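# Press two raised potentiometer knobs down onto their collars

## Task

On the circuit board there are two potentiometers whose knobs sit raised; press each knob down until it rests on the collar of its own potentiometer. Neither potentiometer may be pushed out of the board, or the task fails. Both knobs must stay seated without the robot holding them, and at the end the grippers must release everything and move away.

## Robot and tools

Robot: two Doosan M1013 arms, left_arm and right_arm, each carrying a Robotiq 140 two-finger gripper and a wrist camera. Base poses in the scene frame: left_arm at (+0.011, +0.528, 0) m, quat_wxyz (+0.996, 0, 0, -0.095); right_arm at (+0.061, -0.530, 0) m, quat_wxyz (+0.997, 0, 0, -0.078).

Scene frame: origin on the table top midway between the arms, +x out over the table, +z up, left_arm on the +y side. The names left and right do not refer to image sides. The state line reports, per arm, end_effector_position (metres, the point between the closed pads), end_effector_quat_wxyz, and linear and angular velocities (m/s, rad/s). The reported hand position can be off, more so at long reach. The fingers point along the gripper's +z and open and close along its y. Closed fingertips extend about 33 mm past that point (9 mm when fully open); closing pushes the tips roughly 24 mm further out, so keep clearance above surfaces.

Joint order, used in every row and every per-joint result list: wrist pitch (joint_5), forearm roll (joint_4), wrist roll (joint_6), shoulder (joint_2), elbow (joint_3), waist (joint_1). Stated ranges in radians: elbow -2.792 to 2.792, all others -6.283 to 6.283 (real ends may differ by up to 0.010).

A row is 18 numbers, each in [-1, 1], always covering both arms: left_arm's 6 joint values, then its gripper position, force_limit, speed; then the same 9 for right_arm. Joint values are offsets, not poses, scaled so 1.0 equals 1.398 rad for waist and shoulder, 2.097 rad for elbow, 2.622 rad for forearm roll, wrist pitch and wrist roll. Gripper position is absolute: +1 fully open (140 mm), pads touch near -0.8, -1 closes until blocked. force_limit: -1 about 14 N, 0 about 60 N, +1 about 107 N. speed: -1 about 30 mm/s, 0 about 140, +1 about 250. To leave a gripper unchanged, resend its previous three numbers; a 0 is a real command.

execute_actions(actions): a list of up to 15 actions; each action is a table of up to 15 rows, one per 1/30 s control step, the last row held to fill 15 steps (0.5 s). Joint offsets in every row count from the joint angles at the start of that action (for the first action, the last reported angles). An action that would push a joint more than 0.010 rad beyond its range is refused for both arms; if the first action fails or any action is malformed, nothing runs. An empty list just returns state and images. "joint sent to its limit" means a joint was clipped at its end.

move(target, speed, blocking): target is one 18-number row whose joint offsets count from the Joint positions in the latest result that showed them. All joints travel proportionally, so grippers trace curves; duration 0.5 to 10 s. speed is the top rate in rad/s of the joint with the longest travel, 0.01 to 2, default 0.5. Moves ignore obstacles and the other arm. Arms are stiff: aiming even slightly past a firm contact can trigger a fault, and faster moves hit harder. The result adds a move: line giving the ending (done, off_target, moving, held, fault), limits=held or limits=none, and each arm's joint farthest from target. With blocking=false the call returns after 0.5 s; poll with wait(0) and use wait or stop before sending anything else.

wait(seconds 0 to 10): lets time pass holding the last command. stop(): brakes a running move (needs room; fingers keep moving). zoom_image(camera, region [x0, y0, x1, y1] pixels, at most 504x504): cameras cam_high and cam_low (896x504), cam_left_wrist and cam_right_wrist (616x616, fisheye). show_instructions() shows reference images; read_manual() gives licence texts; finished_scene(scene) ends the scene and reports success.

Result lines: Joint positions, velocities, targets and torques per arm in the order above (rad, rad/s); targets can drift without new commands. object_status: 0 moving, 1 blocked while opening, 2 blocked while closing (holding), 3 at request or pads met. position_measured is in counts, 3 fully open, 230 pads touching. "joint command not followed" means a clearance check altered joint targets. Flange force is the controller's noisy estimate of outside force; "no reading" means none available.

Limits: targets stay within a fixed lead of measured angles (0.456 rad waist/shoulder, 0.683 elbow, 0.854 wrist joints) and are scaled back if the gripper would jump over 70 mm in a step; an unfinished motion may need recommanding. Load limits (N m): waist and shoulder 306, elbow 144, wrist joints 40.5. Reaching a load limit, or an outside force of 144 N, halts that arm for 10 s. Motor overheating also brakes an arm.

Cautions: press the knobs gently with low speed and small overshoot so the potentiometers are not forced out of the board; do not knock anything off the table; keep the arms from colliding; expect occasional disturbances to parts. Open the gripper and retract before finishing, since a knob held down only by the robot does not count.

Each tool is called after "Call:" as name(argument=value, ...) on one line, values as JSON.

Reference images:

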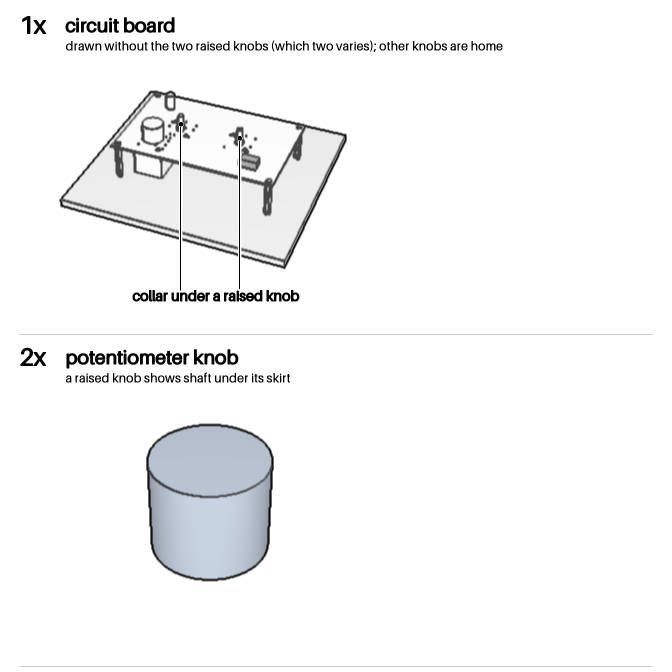

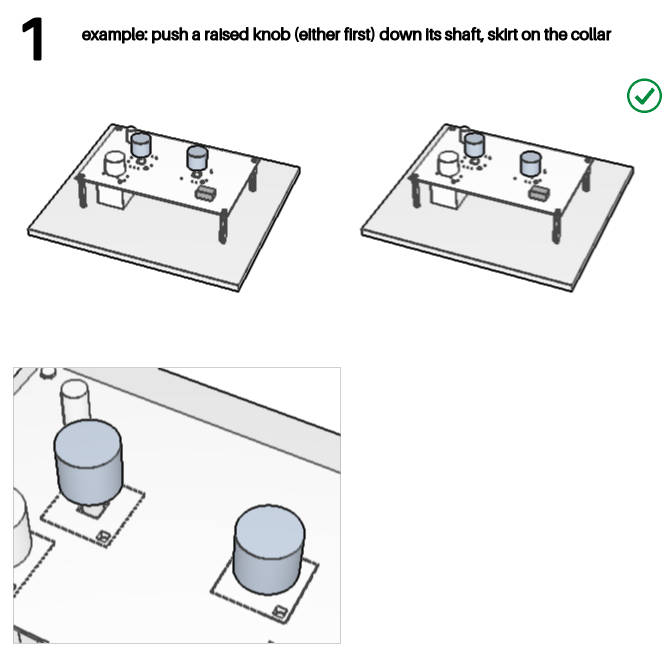

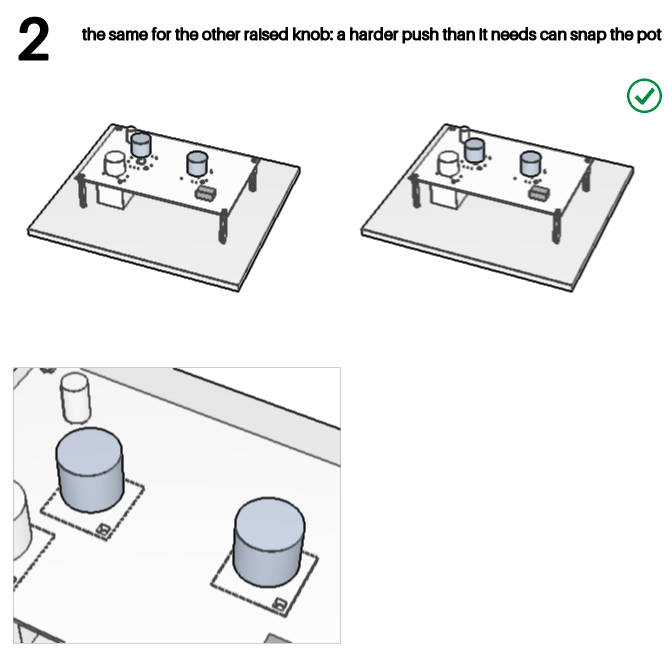

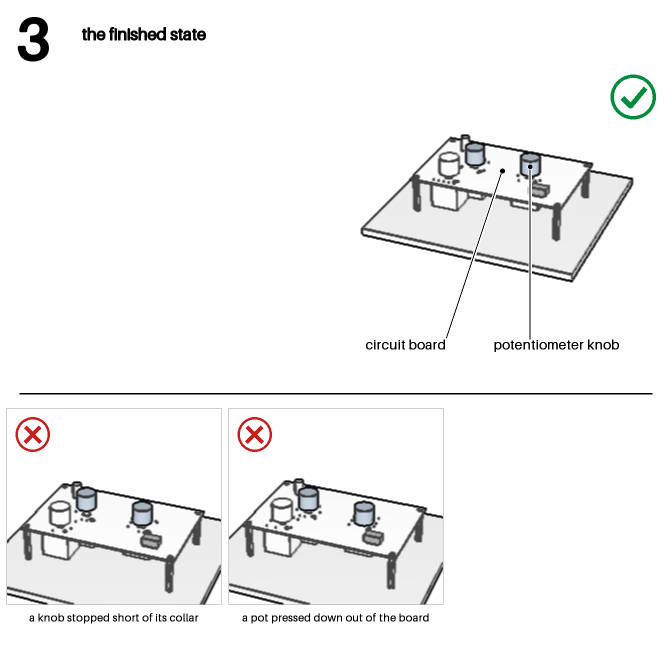

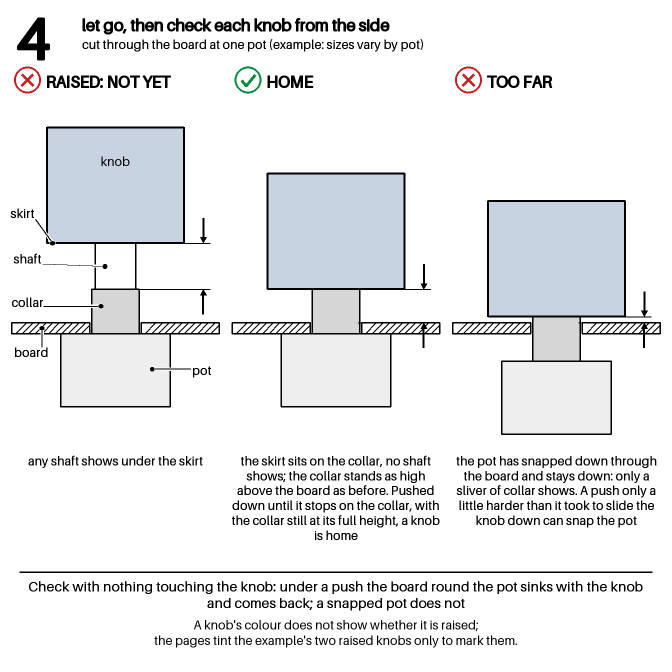

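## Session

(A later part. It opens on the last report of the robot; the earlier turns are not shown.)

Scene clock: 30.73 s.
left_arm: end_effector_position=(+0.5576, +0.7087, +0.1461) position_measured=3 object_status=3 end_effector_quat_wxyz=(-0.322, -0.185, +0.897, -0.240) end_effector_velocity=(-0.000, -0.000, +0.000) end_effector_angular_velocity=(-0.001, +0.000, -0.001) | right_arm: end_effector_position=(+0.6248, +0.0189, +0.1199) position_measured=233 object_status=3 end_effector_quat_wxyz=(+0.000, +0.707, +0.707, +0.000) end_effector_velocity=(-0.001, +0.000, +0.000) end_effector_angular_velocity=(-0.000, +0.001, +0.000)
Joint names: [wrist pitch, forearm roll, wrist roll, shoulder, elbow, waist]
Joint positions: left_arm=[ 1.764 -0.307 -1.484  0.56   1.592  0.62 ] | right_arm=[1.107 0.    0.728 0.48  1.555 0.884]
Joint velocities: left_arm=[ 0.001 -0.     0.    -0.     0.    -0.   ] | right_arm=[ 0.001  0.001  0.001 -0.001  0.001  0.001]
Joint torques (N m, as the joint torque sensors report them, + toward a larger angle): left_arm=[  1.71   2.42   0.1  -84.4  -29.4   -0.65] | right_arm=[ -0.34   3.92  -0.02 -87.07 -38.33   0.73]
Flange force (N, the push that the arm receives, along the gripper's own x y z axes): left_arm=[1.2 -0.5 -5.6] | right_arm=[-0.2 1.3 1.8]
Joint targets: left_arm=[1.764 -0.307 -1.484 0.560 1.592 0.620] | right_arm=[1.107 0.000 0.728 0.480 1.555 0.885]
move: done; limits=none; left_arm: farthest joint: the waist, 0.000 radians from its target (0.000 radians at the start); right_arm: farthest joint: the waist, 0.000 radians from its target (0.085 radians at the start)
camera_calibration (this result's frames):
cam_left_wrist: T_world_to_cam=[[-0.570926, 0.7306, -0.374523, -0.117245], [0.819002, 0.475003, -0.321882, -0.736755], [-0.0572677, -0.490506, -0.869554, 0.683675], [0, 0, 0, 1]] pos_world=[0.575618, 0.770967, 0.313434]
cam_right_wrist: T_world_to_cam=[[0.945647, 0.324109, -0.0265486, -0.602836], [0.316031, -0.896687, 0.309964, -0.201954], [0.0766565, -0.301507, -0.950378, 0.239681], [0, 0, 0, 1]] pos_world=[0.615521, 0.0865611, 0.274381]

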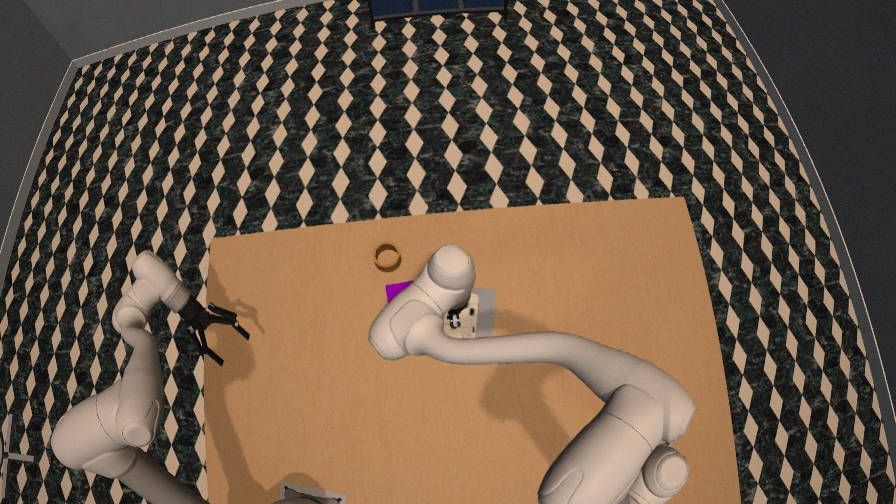

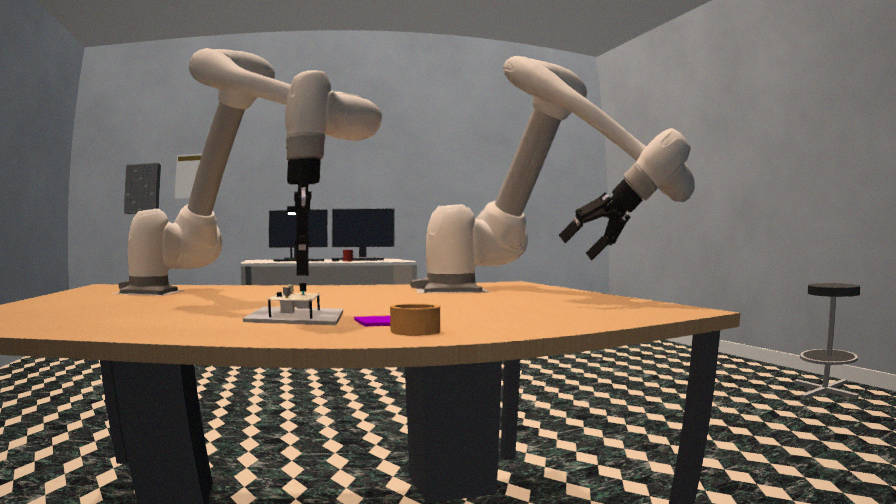

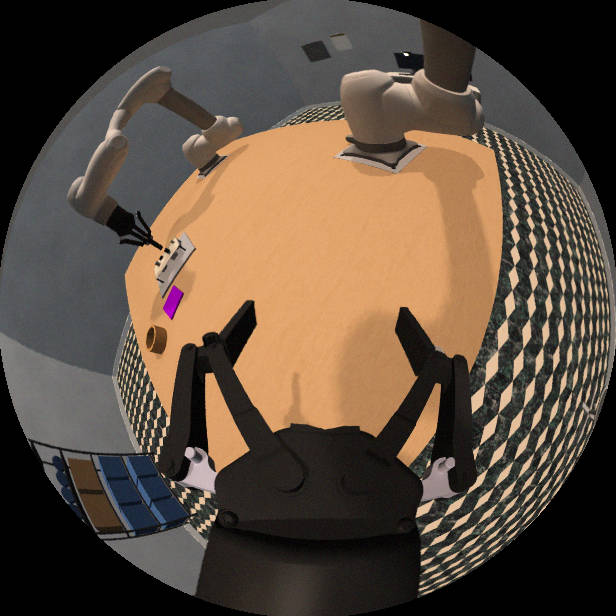

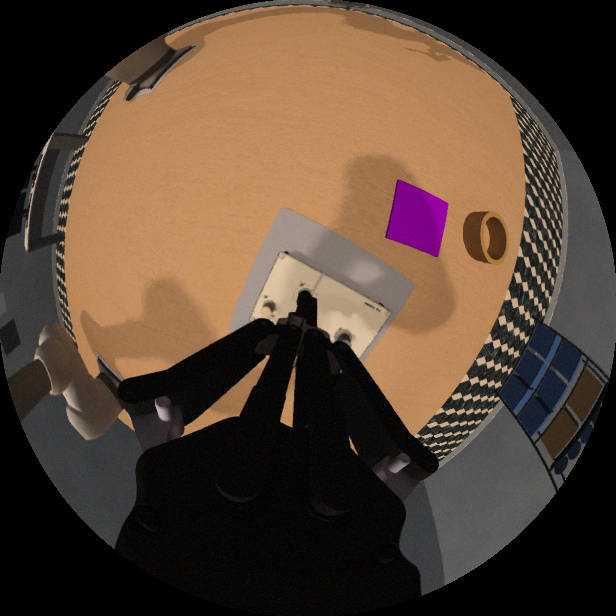

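Call:
move(target=[0,0,0,0,0,0,1,0,0, -0.00908,0,0,0.00774,0.0062,0,-1,0,1], speed=0.04)

Call:
zoom_image(camera="cam_low", region=[285, 275, 320, 302])

Scene clock: 32.20 s.
left_arm: end_effector_position=(+0.5576, +0.7087, +0.1461) position_measured=3 object_status=3 end_effector_quat_wxyz=(-0.322, -0.185, +0.897, -0.240) end_effector_velocity=(+0.000, +0.000, +0.000) end_effector_angular_velocity=(+0.001, -0.001, +0.000) | right_arm: end_effector_position=(+0.6247, +0.0188, +0.1050) position_measured=233 object_status=3 end_effector_quat_wxyz=(+0.000, +0.707, +0.707, +0.000) end_effector_velocity=(+0.000, +0.001, -0.000) end_effector_angular_velocity=(+0.002, -0.001, +0.001)
Joint names: [wrist pitch, forearm roll, wrist roll, shoulder, elbow, waist]
Joint positions: left_arm=[ 1.764 -0.307 -1.484  0.56   1.592  0.62 ] | right_arm=[1.083 0.    0.728 0.491 1.568 0.885]
Joint velocities: left_arm=[-0.001 -0.    -0.     0.    -0.001  0.   ] | right_arm=[-0.002  0.    -0.001  0.     0.     0.   ]
Joint torques (N m, as the joint torque sensors report them, + toward a larger angle): left_arm=[  1.78   2.31  -0.02 -84.31 -29.99  -0.38] | right_arm=[ -0.58   4.43  -0.27 -87.24 -35.44   4.94]
Flange force (N, the push that the arm receives, along the gripper's own x y z axes): left_arm=[2.0 -0.3 -4.0] | right_arm=[-0.3 8.2 -0.9]
Joint targets: left_arm=[1.764 -0.307 -1.484 0.560 1.592 0.620] | right_arm=[1.083 0.000 0.728 0.491 1.568 0.884]
move: done; limits=none; left_arm: farthest joint: the waist, 0.000 radians from its target (0.000 radians at the start); right_arm: farthest joint: the waist, 0.001 radians from its target (0.001 radians at the start)
camera_calibration (this result's frames):
cam_left_wrist: T_world_to_cam=[[-0.570926, 0.7306, -0.374522, -0.117245], [0.819002, 0.475003, -0.321882, -0.736755], [-0.057268, -0.490505, -0.869554, 0.683675], [0, 0, 0, 1]] pos_world=[0.575618, 0.770967, 0.313434]
cam_right_wrist: T_world_to_cam=[[0.945644, 0.324118, -0.0265516, -0.603052], [0.31604, -0.896683, 0.309965, -0.197343], [0.0766569, -0.301508, -0.950377, 0.225504], [0, 0, 0, 1]] pos_world=[0.615354, 0.086497, 0.259471]

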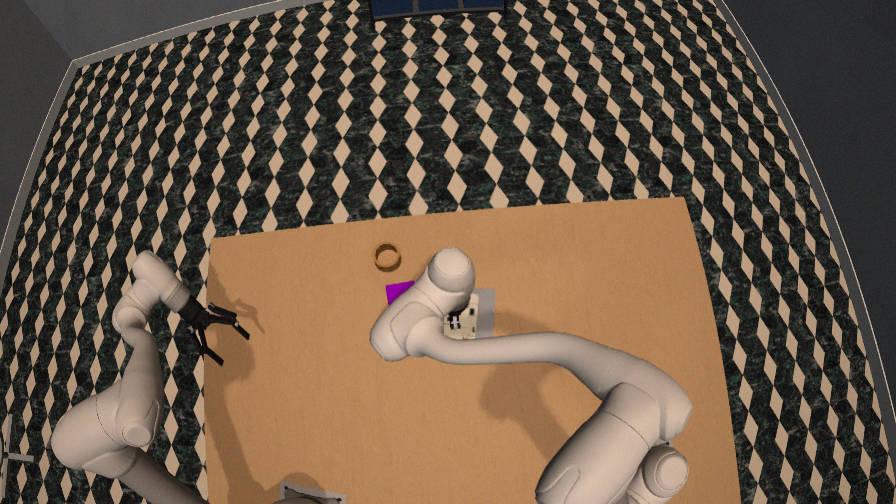

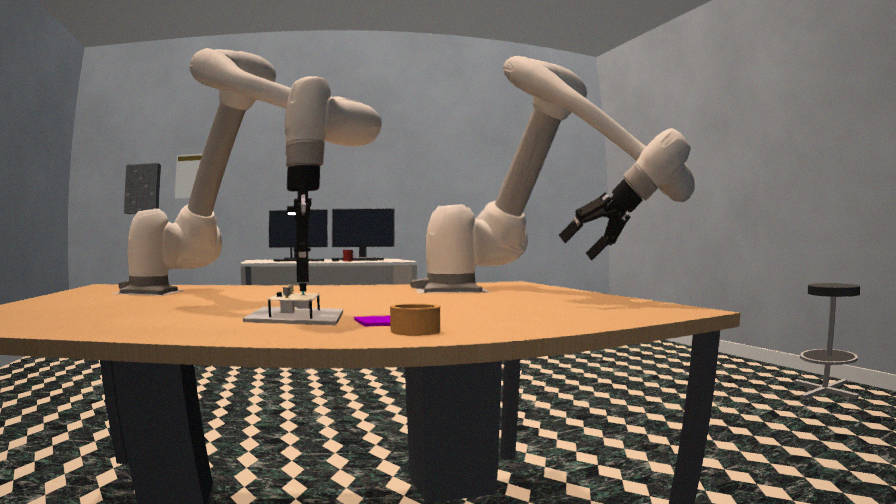

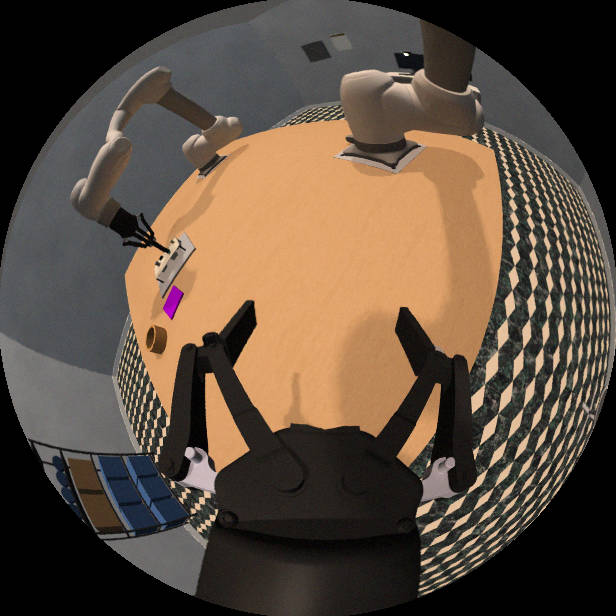

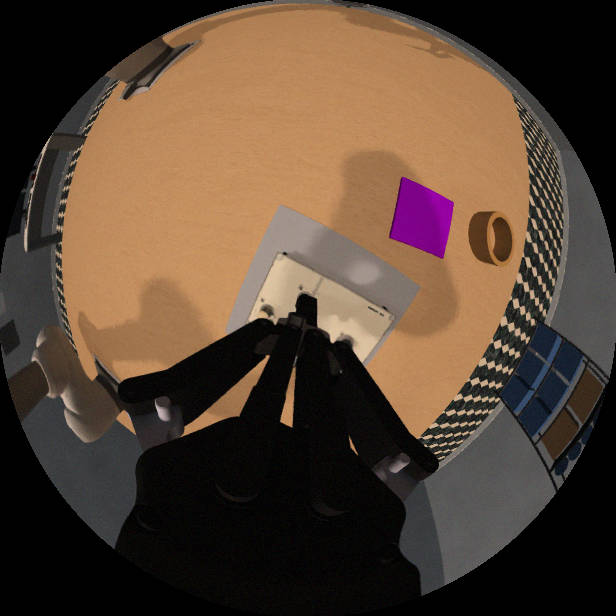

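Region (285, 275, 320, 302) of cam_low's 896x504 image, scaled by 14.400, with more detail than that image has; it fills the top 389 rows of this view, and the rest is white.

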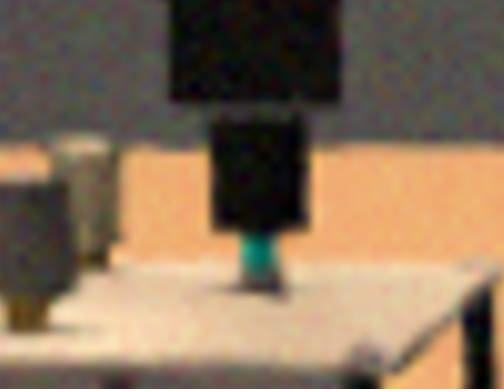

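Call:
move(target=[0,0,0,0,0,0,1,0,0, -0.00363,0,0,0.0031,0.00248,0,-1,0,1], speed=0.01)

Call:
zoom_image(camera="cam_low", region=[285, 275, 320, 302])

Scene clock: 33.70 s.
left_arm: end_effector_position=(+0.5576, +0.7087, +0.1461) position_measured=3 object_status=3 end_effector_quat_wxyz=(-0.322, -0.185, +0.897, -0.240) end_effector_velocity=(-0.000, -0.000, +0.000) end_effector_angular_velocity=(-0.000, +0.000, -0.001) | right_arm: end_effector_position=(+0.6246, +0.0187, +0.0991) position_measured=233 object_status=3 end_effector_quat_wxyz=(+0.000, +0.707, +0.707, +0.000) end_effector_velocity=(-0.000, +0.000, -0.001) end_effector_angular_velocity=(-0.000, +0.000, -0.000)
Joint names: [wrist pitch, forearm roll, wrist roll, shoulder, elbow, waist]
Joint positions: left_arm=[ 1.764 -0.307 -1.484  0.56   1.592  0.62 ] | right_arm=[1.074 0.    0.728 0.495 1.573 0.885]
Joint velocities: left_arm=[ 0.001  0.     0.    -0.    -0.    -0.   ] | right_arm=[-0.001  0.     0.     0.001  0.001  0.   ]
Joint torques (N m, as the joint torque sensors report them, + toward a larger angle): left_arm=[  1.78   2.39   0.11 -84.21 -29.75  -0.27] | right_arm=[ -0.34   3.94  -0.04 -75.1  -28.87   2.54]
Flange force (N, the push that the arm receives, along the gripper's own x y z axes): left_arm=[1.9 -1.1 -4.2] | right_arm=[-0.4 4.1 -15.0]
Joint targets: left_arm=[1.764 -0.307 -1.484 0.560 1.592 0.620] | right_arm=[1.073 0.000 0.728 0.495 1.573 0.885]
move: done; limits=none; left_arm: farthest joint: the waist, 0.000 radians from its target (0.000 radians at the start); right_arm: farthest joint: the waist, 0.000 radians from its target (0.000 radians at the start)
camera_calibration (this result's frames):
cam_left_wrist: T_world_to_cam=[[-0.570926, 0.7306, -0.374522, -0.117245], [0.819002, 0.475003, -0.321882, -0.736755], [-0.057268, -0.490505, -0.869554, 0.683675], [0, 0, 0, 1]] pos_world=[0.575618, 0.770967, 0.313434]
cam_right_wrist: T_world_to_cam=[[0.945644, 0.324124, -0.0264908, -0.603095], [0.316029, -0.896695, 0.309941, -0.195557], [0.0767053, -0.301466, -0.950387, 0.219864], [0, 0, 0, 1]] pos_world=[0.61525, 0.0864042, 0.253591]

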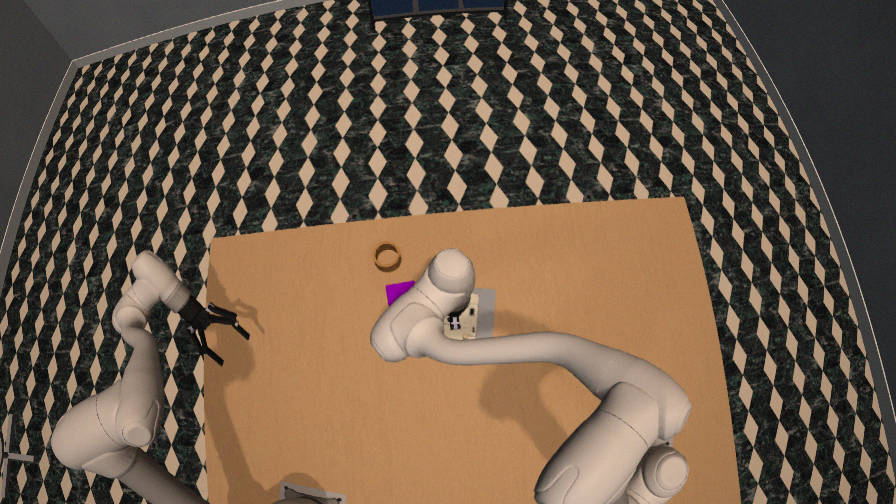

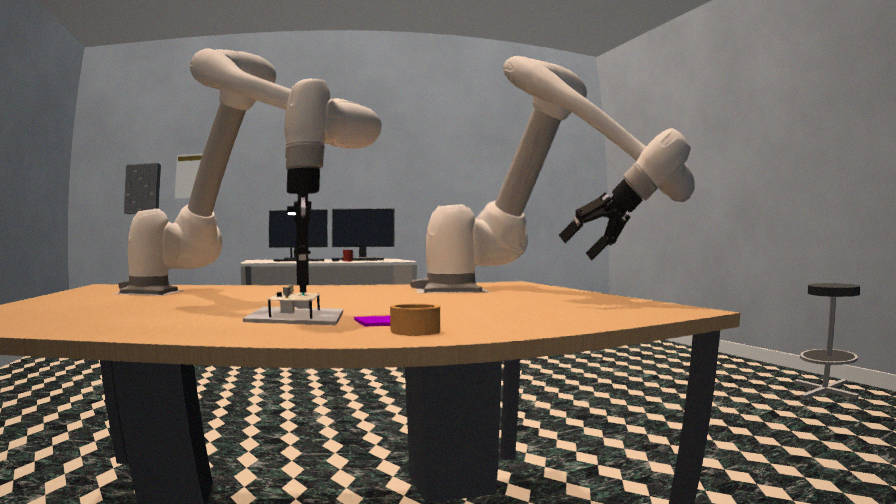

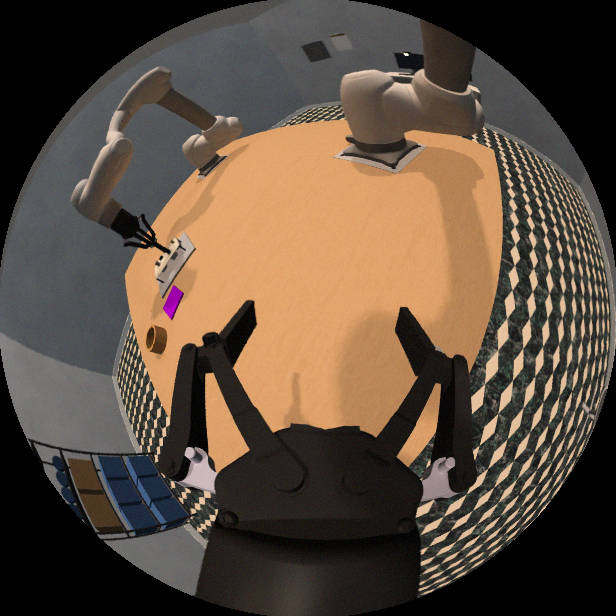

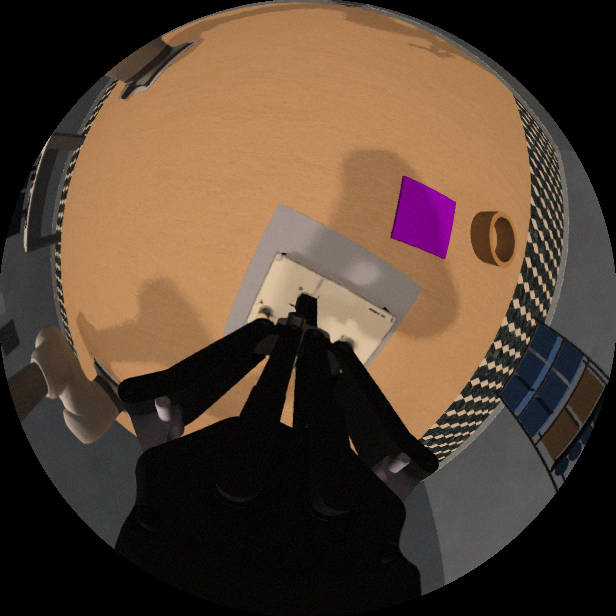

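Region (285, 275, 320, 302) of cam_low's 896x504 image, scaled by 14.400, with more detail than that image has; it fills the top 389 rows of this view, and the rest is white.

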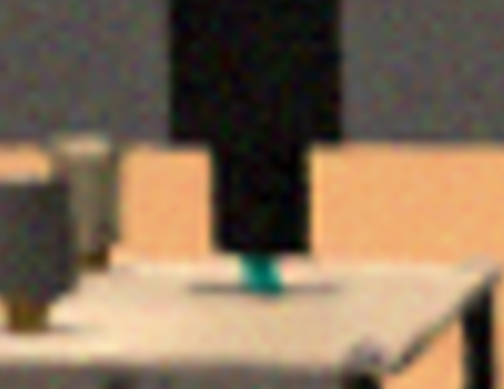

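Call:
move(target=[0,0,0,0,0,0,1,0,0, -0.000605,0,0,0.000516,0.000413,0,-1,0,1], speed=0.01)

Call:
zoom_image(camera="cam_low", region=[285, 275, 320, 302])

Scene clock: 34.57 s.
left_arm: end_effector_position=(+0.5576, +0.7087, +0.1461) position_measured=3 object_status=3 end_effector_quat_wxyz=(-0.322, -0.185, +0.897, -0.240) end_effector_velocity=(+0.001, -0.000, +0.000) end_effector_angular_velocity=(+0.001, -0.002, -0.001) | right_arm: end_effector_position=(+0.6246, +0.0187, +0.0981) position_measured=233 object_status=3 end_effector_quat_wxyz=(+0.000, +0.707, +0.707, +0.000) end_effector_velocity=(-0.000, -0.000, -0.000) end_effector_angular_velocity=(-0.000, +0.000, -0.002)
Joint names: [wrist pitch, forearm roll, wrist roll, shoulder, elbow, waist]
Joint positions: left_arm=[ 1.764 -0.307 -1.484  0.56   1.592  0.62 ] | right_arm=[1.072 0.    0.728 0.496 1.574 0.885]
Joint velocities: left_arm=[-0.001  0.    -0.     0.    -0.001 -0.001] | right_arm=[ 0.    -0.     0.002  0.     0.    -0.   ]
Joint torques (N m, as the joint torque sensors report them, + toward a larger angle): left_arm=[  1.71   2.43   0.03 -84.44 -30.11  -1.44] | right_arm=[ -0.08   4.37   0.01 -75.15 -27.7    3.22]
Flange force (N, the push that the arm receives, along the gripper's own x y z axes): left_arm=[2.1 0.4 -4.4] | right_arm=[0.5 6.4 -15.4]
Joint targets: left_arm=[1.764 -0.307 -1.484 0.560 1.592 0.620] | right_arm=[1.072 0.000 0.728 0.496 1.574 0.885]
move: done; limits=none; left_arm: farthest joint: the waist, 0.000 radians from its target (0.000 radians at the start); right_arm: farthest joint: the waist, 0.000 radians from its target (0.000 radians at the start)
camera_calibration (this result's frames):
cam_left_wrist: T_world_to_cam=[[-0.570926, 0.7306, -0.374522, -0.117245], [0.819002, 0.475003, -0.321882, -0.736755], [-0.057268, -0.490505, -0.869554, 0.683676], [0, 0, 0, 1]] pos_world=[0.575618, 0.770967, 0.313434]
cam_right_wrist: T_world_to_cam=[[0.945644, 0.324124, -0.0264909, -0.603094], [0.316029, -0.896695, 0.309942, -0.195263], [0.0767051, -0.301466, -0.950386, 0.218927], [0, 0, 0, 1]] pos_world=[0.615228, 0.0863845, 0.252609]

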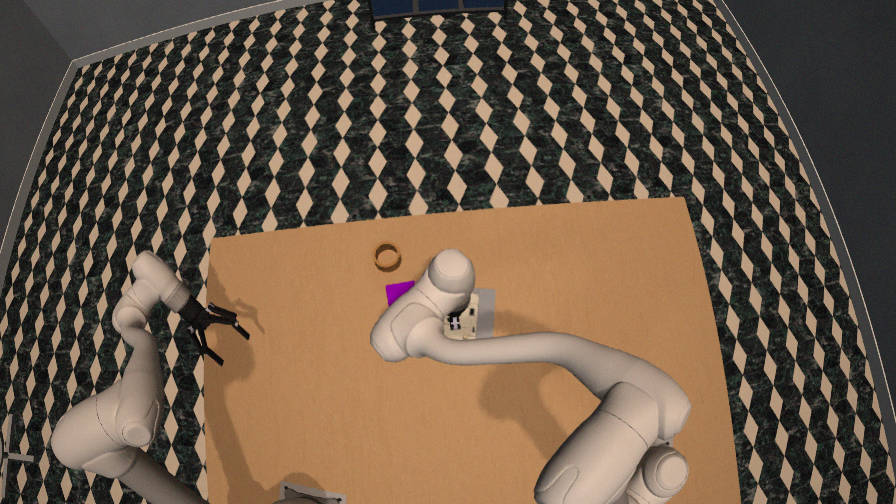

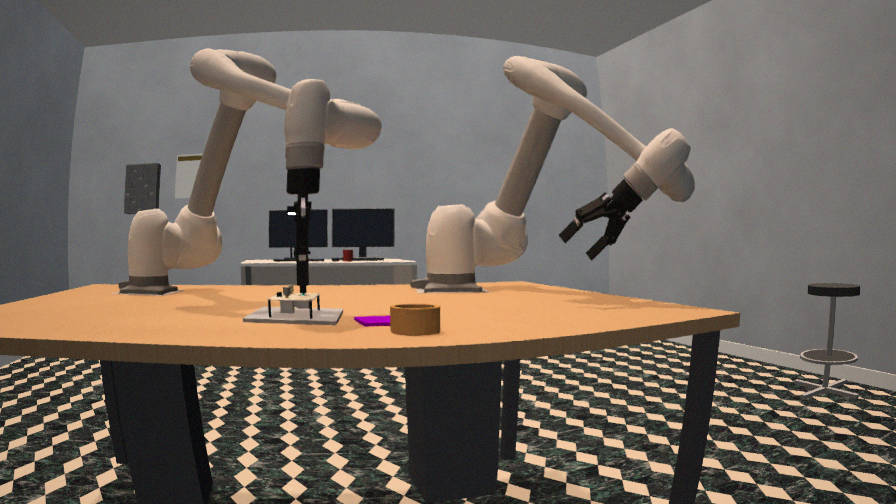

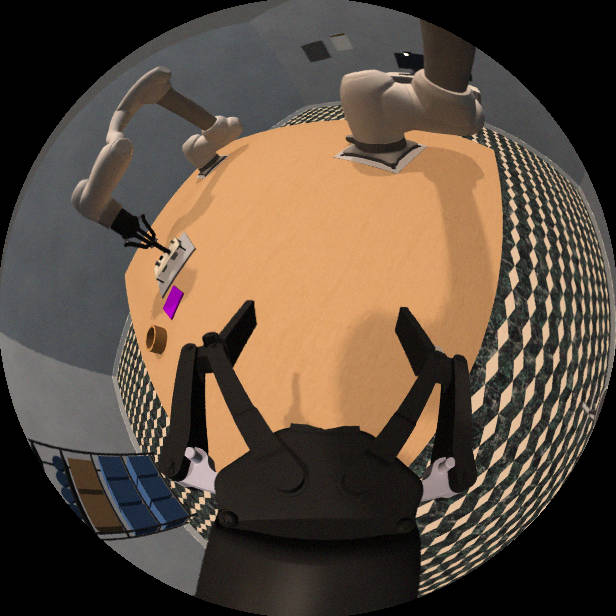

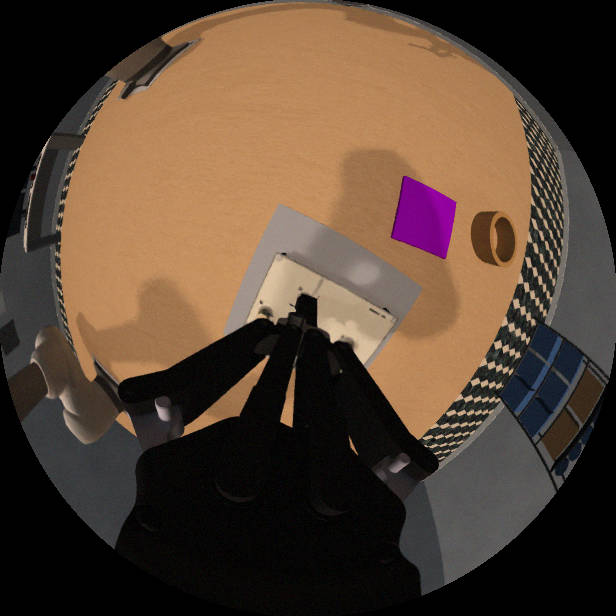

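Region (285, 275, 320, 302) of cam_low's 896x504 image, scaled by 14.400, with more detail than that image has; it fills the top 389 rows of this view, and the rest is white.

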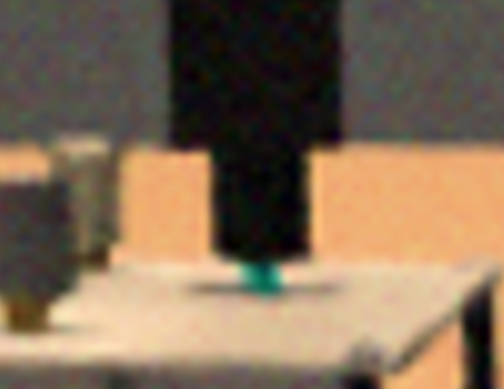

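Call:
move(target=[0,0,0,0,0,0,1,0,0, -0.001815,0,0,0.00155,0.00124,0,-1,0,1], speed=0.01)

Call:
zoom_image(camera="cam_low", region=[285, 275, 320, 302])

Scene clock: 35.47 s.
left_arm: end_effector_position=(+0.5576, +0.7087, +0.1461) position_measured=3 object_status=3 end_effector_quat_wxyz=(-0.322, -0.185, +0.897, -0.240) end_effector_velocity=(+0.001, -0.000, +0.000) end_effector_angular_velocity=(+0.001, -0.002, -0.001) | right_arm: end_effector_position=(+0.6245, +0.0187, +0.0952) position_measured=233 object_status=3 end_effector_quat_wxyz=(+0.000, +0.707, +0.707, +0.000) end_effector_velocity=(+0.000, +0.001, -0.000) end_effector_angular_velocity=(+0.002, +0.000, -0.000)
Joint names: [wrist pitch, forearm roll, wrist roll, shoulder, elbow, waist]
Joint positions: left_arm=[ 1.764 -0.307 -1.484  0.56   1.592  0.62 ] | right_arm=[1.067 0.    0.728 0.498 1.576 0.885]
Joint velocities: left_arm=[-0.001  0.    -0.     0.    -0.002 -0.001] | right_arm=[-0.001  0.001 -0.     0.    -0.     0.   ]
Joint torques (N m, as the joint torque sensors report them, + toward a larger angle): left_arm=[  1.73   2.5    0.04 -85.   -29.53  -0.63] | right_arm=[  0.42   4.29   0.07 -76.06 -26.76   1.9 ]
Flange force (N, the push that the arm receives, along the gripper's own x y z axes): left_arm=[0.2 -1.0 -5.4] | right_arm=[3.6 7.3 -14.9]
Joint targets: left_arm=[1.764 -0.307 -1.484 0.560 1.592 0.620] | right_arm=[1.067 0.000 0.728 0.498 1.576 0.885]
move: done; limits=none; left_arm: farthest joint: the waist, 0.000 radians from its target (0.000 radians at the start); right_arm: farthest joint: the waist, 0.000 radians from its target (0.000 radians at the start)
camera_calibration (this result's frames):
cam_left_wrist: T_world_to_cam=[[-0.570926, 0.7306, -0.374523, -0.117245], [0.819002, 0.475003, -0.321882, -0.736755], [-0.0572678, -0.490505, -0.869554, 0.683675], [0, 0, 0, 1]] pos_world=[0.575618, 0.770967, 0.313434]
cam_right_wrist: T_world_to_cam=[[0.945644, 0.324124, -0.0264916, -0.603083], [0.316029, -0.896695, 0.309942, -0.194387], [0.0767047, -0.301467, -0.950386, 0.216118], [0, 0, 0, 1]] pos_world=[0.615156, 0.0863207, 0.249668]

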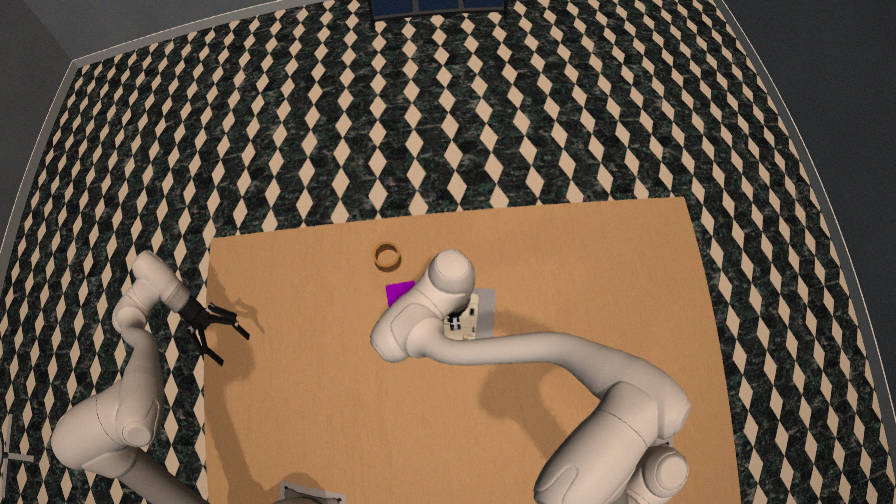

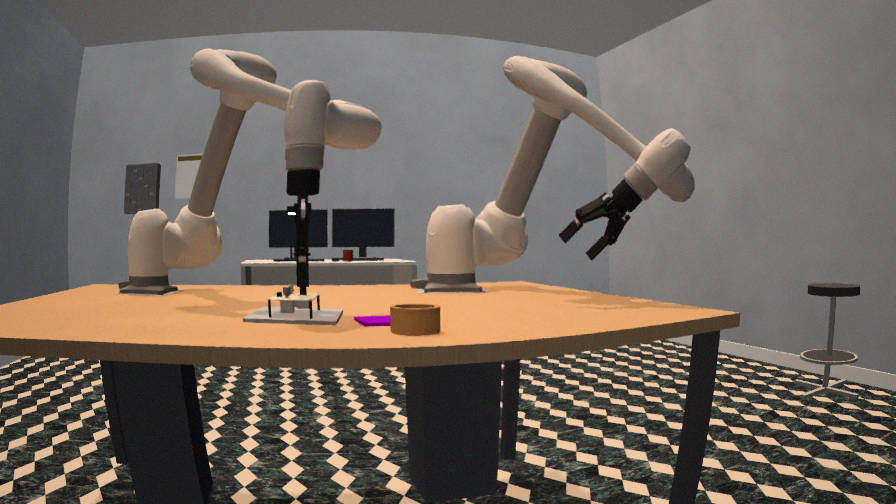

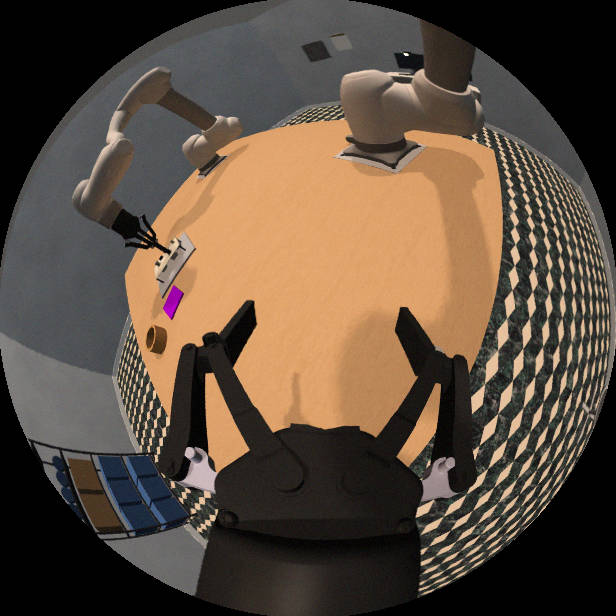

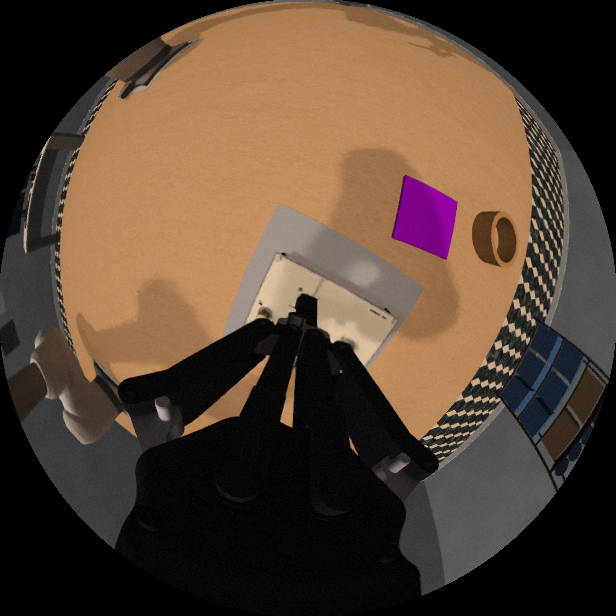

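Region (285, 275, 320, 302) of cam_low's 896x504 image, scaled by 14.400, with more detail than that image has; it fills the top 389 rows of this view, and the rest is white.

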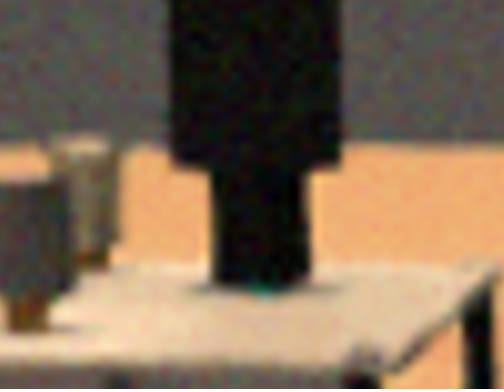

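Call:
move(target=[0,0,0,0,0,0,1,0,0, 0.00363,0,0,-0.0031,-0.00248,0,-1,0,1], speed=0.02)

Call:
zoom_image(camera="cam_low", region=[290, 278, 315, 298])

Scene clock: 36.30 s.
left_arm: end_effector_position=(+0.5576, +0.7087, +0.1461) position_measured=3 object_status=3 end_effector_quat_wxyz=(-0.322, -0.185, +0.897, -0.240) end_effector_velocity=(+0.000, +0.000, -0.000) end_effector_angular_velocity=(+0.000, -0.000, +0.001) | right_arm: end_effector_position=(+0.6246, +0.0188, +0.1011) position_measured=233 object_status=3 end_effector_quat_wxyz=(+0.000, +0.707, +0.707, +0.000) end_effector_velocity=(+0.001, +0.000, +0.001) end_effector_angular_velocity=(+0.000, -0.001, +0.002)
Joint names: [wrist pitch, forearm roll, wrist roll, shoulder, elbow, waist]
Joint positions: left_arm=[ 1.764 -0.307 -1.484  0.56   1.592  0.62 ] | right_arm=[1.077 0.    0.728 0.493 1.571 0.885]
Joint velocities: left_arm=[-0.001  0.    -0.     0.    -0.     0.   ] | right_arm=[ 0.001 -0.001 -0.001 -0.    -0.001  0.   ]
Joint torques (N m, as the joint torque sensors report them, + toward a larger angle): left_arm=[  1.68   2.41   0.02 -84.52 -29.21  -1.1 ] | right_arm=[ -0.5    4.08  -0.36 -88.43 -35.3    5.62]
Flange force (N, the push that the arm receives, along the gripper's own x y z axes): left_arm=[0.6 -0.1 -6.1] | right_arm=[0.2 9.9 0.5]
Joint targets: left_arm=[1.764 -0.307 -1.484 0.560 1.592 0.620] | right_arm=[1.077 0.000 0.728 0.493 1.571 0.885]
move: done; limits=none; left_arm: farthest joint: the waist, 0.000 radians from its target (0.000 radians at the start); right_arm: farthest joint: the waist, 0.000 radians from its target (0.000 radians at the start)
camera_calibration (this result's frames):
cam_left_wrist: T_world_to_cam=[[-0.570926, 0.7306, -0.374523, -0.117245], [0.819002, 0.475003, -0.321882, -0.736755], [-0.0572678, -0.490506, -0.869554, 0.683675], [0, 0, 0, 1]] pos_world=[0.575618, 0.770967, 0.313434]
cam_right_wrist: T_world_to_cam=[[0.945643, 0.324123, -0.0265283, -0.603081], [0.316038, -0.896687, 0.309956, -0.196148], [0.0766763, -0.301492, -0.950381, 0.221726], [0, 0, 0, 1]] pos_world=[0.615288, 0.0864379, 0.255523]

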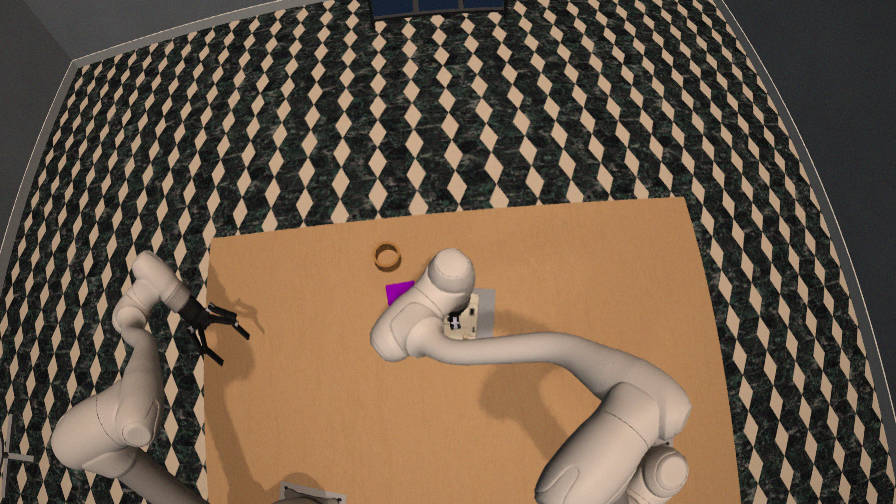

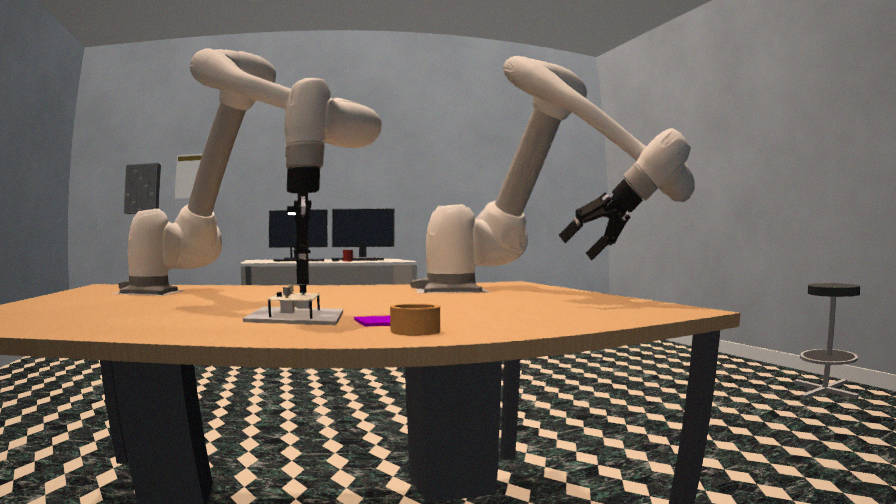

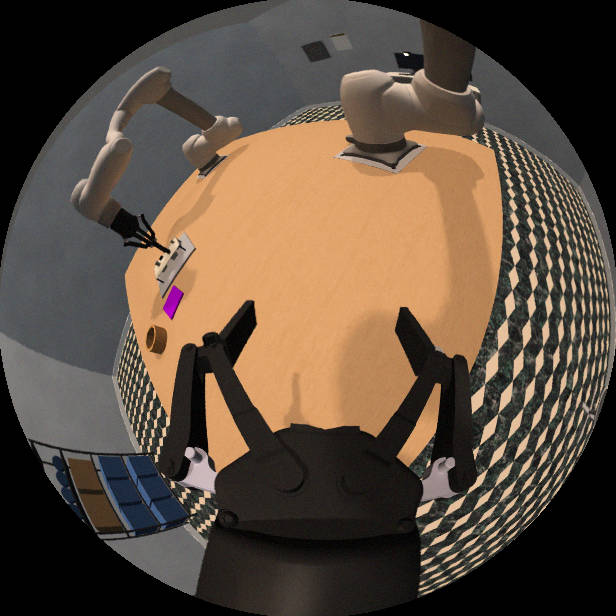

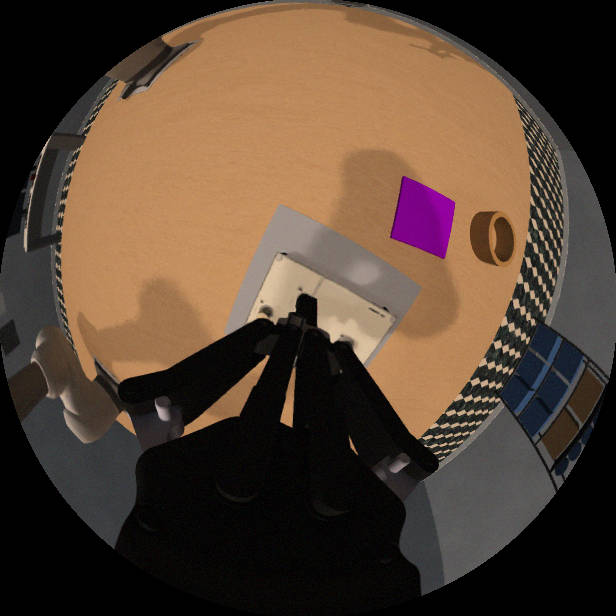

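Region (290, 278, 315, 298) of cam_low's 896x504 image, scaled by 20.160, with more detail than that image has; it fills the top 403 rows of this view, and the rest is white.

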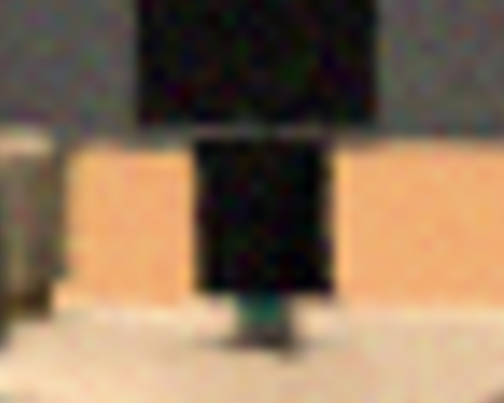

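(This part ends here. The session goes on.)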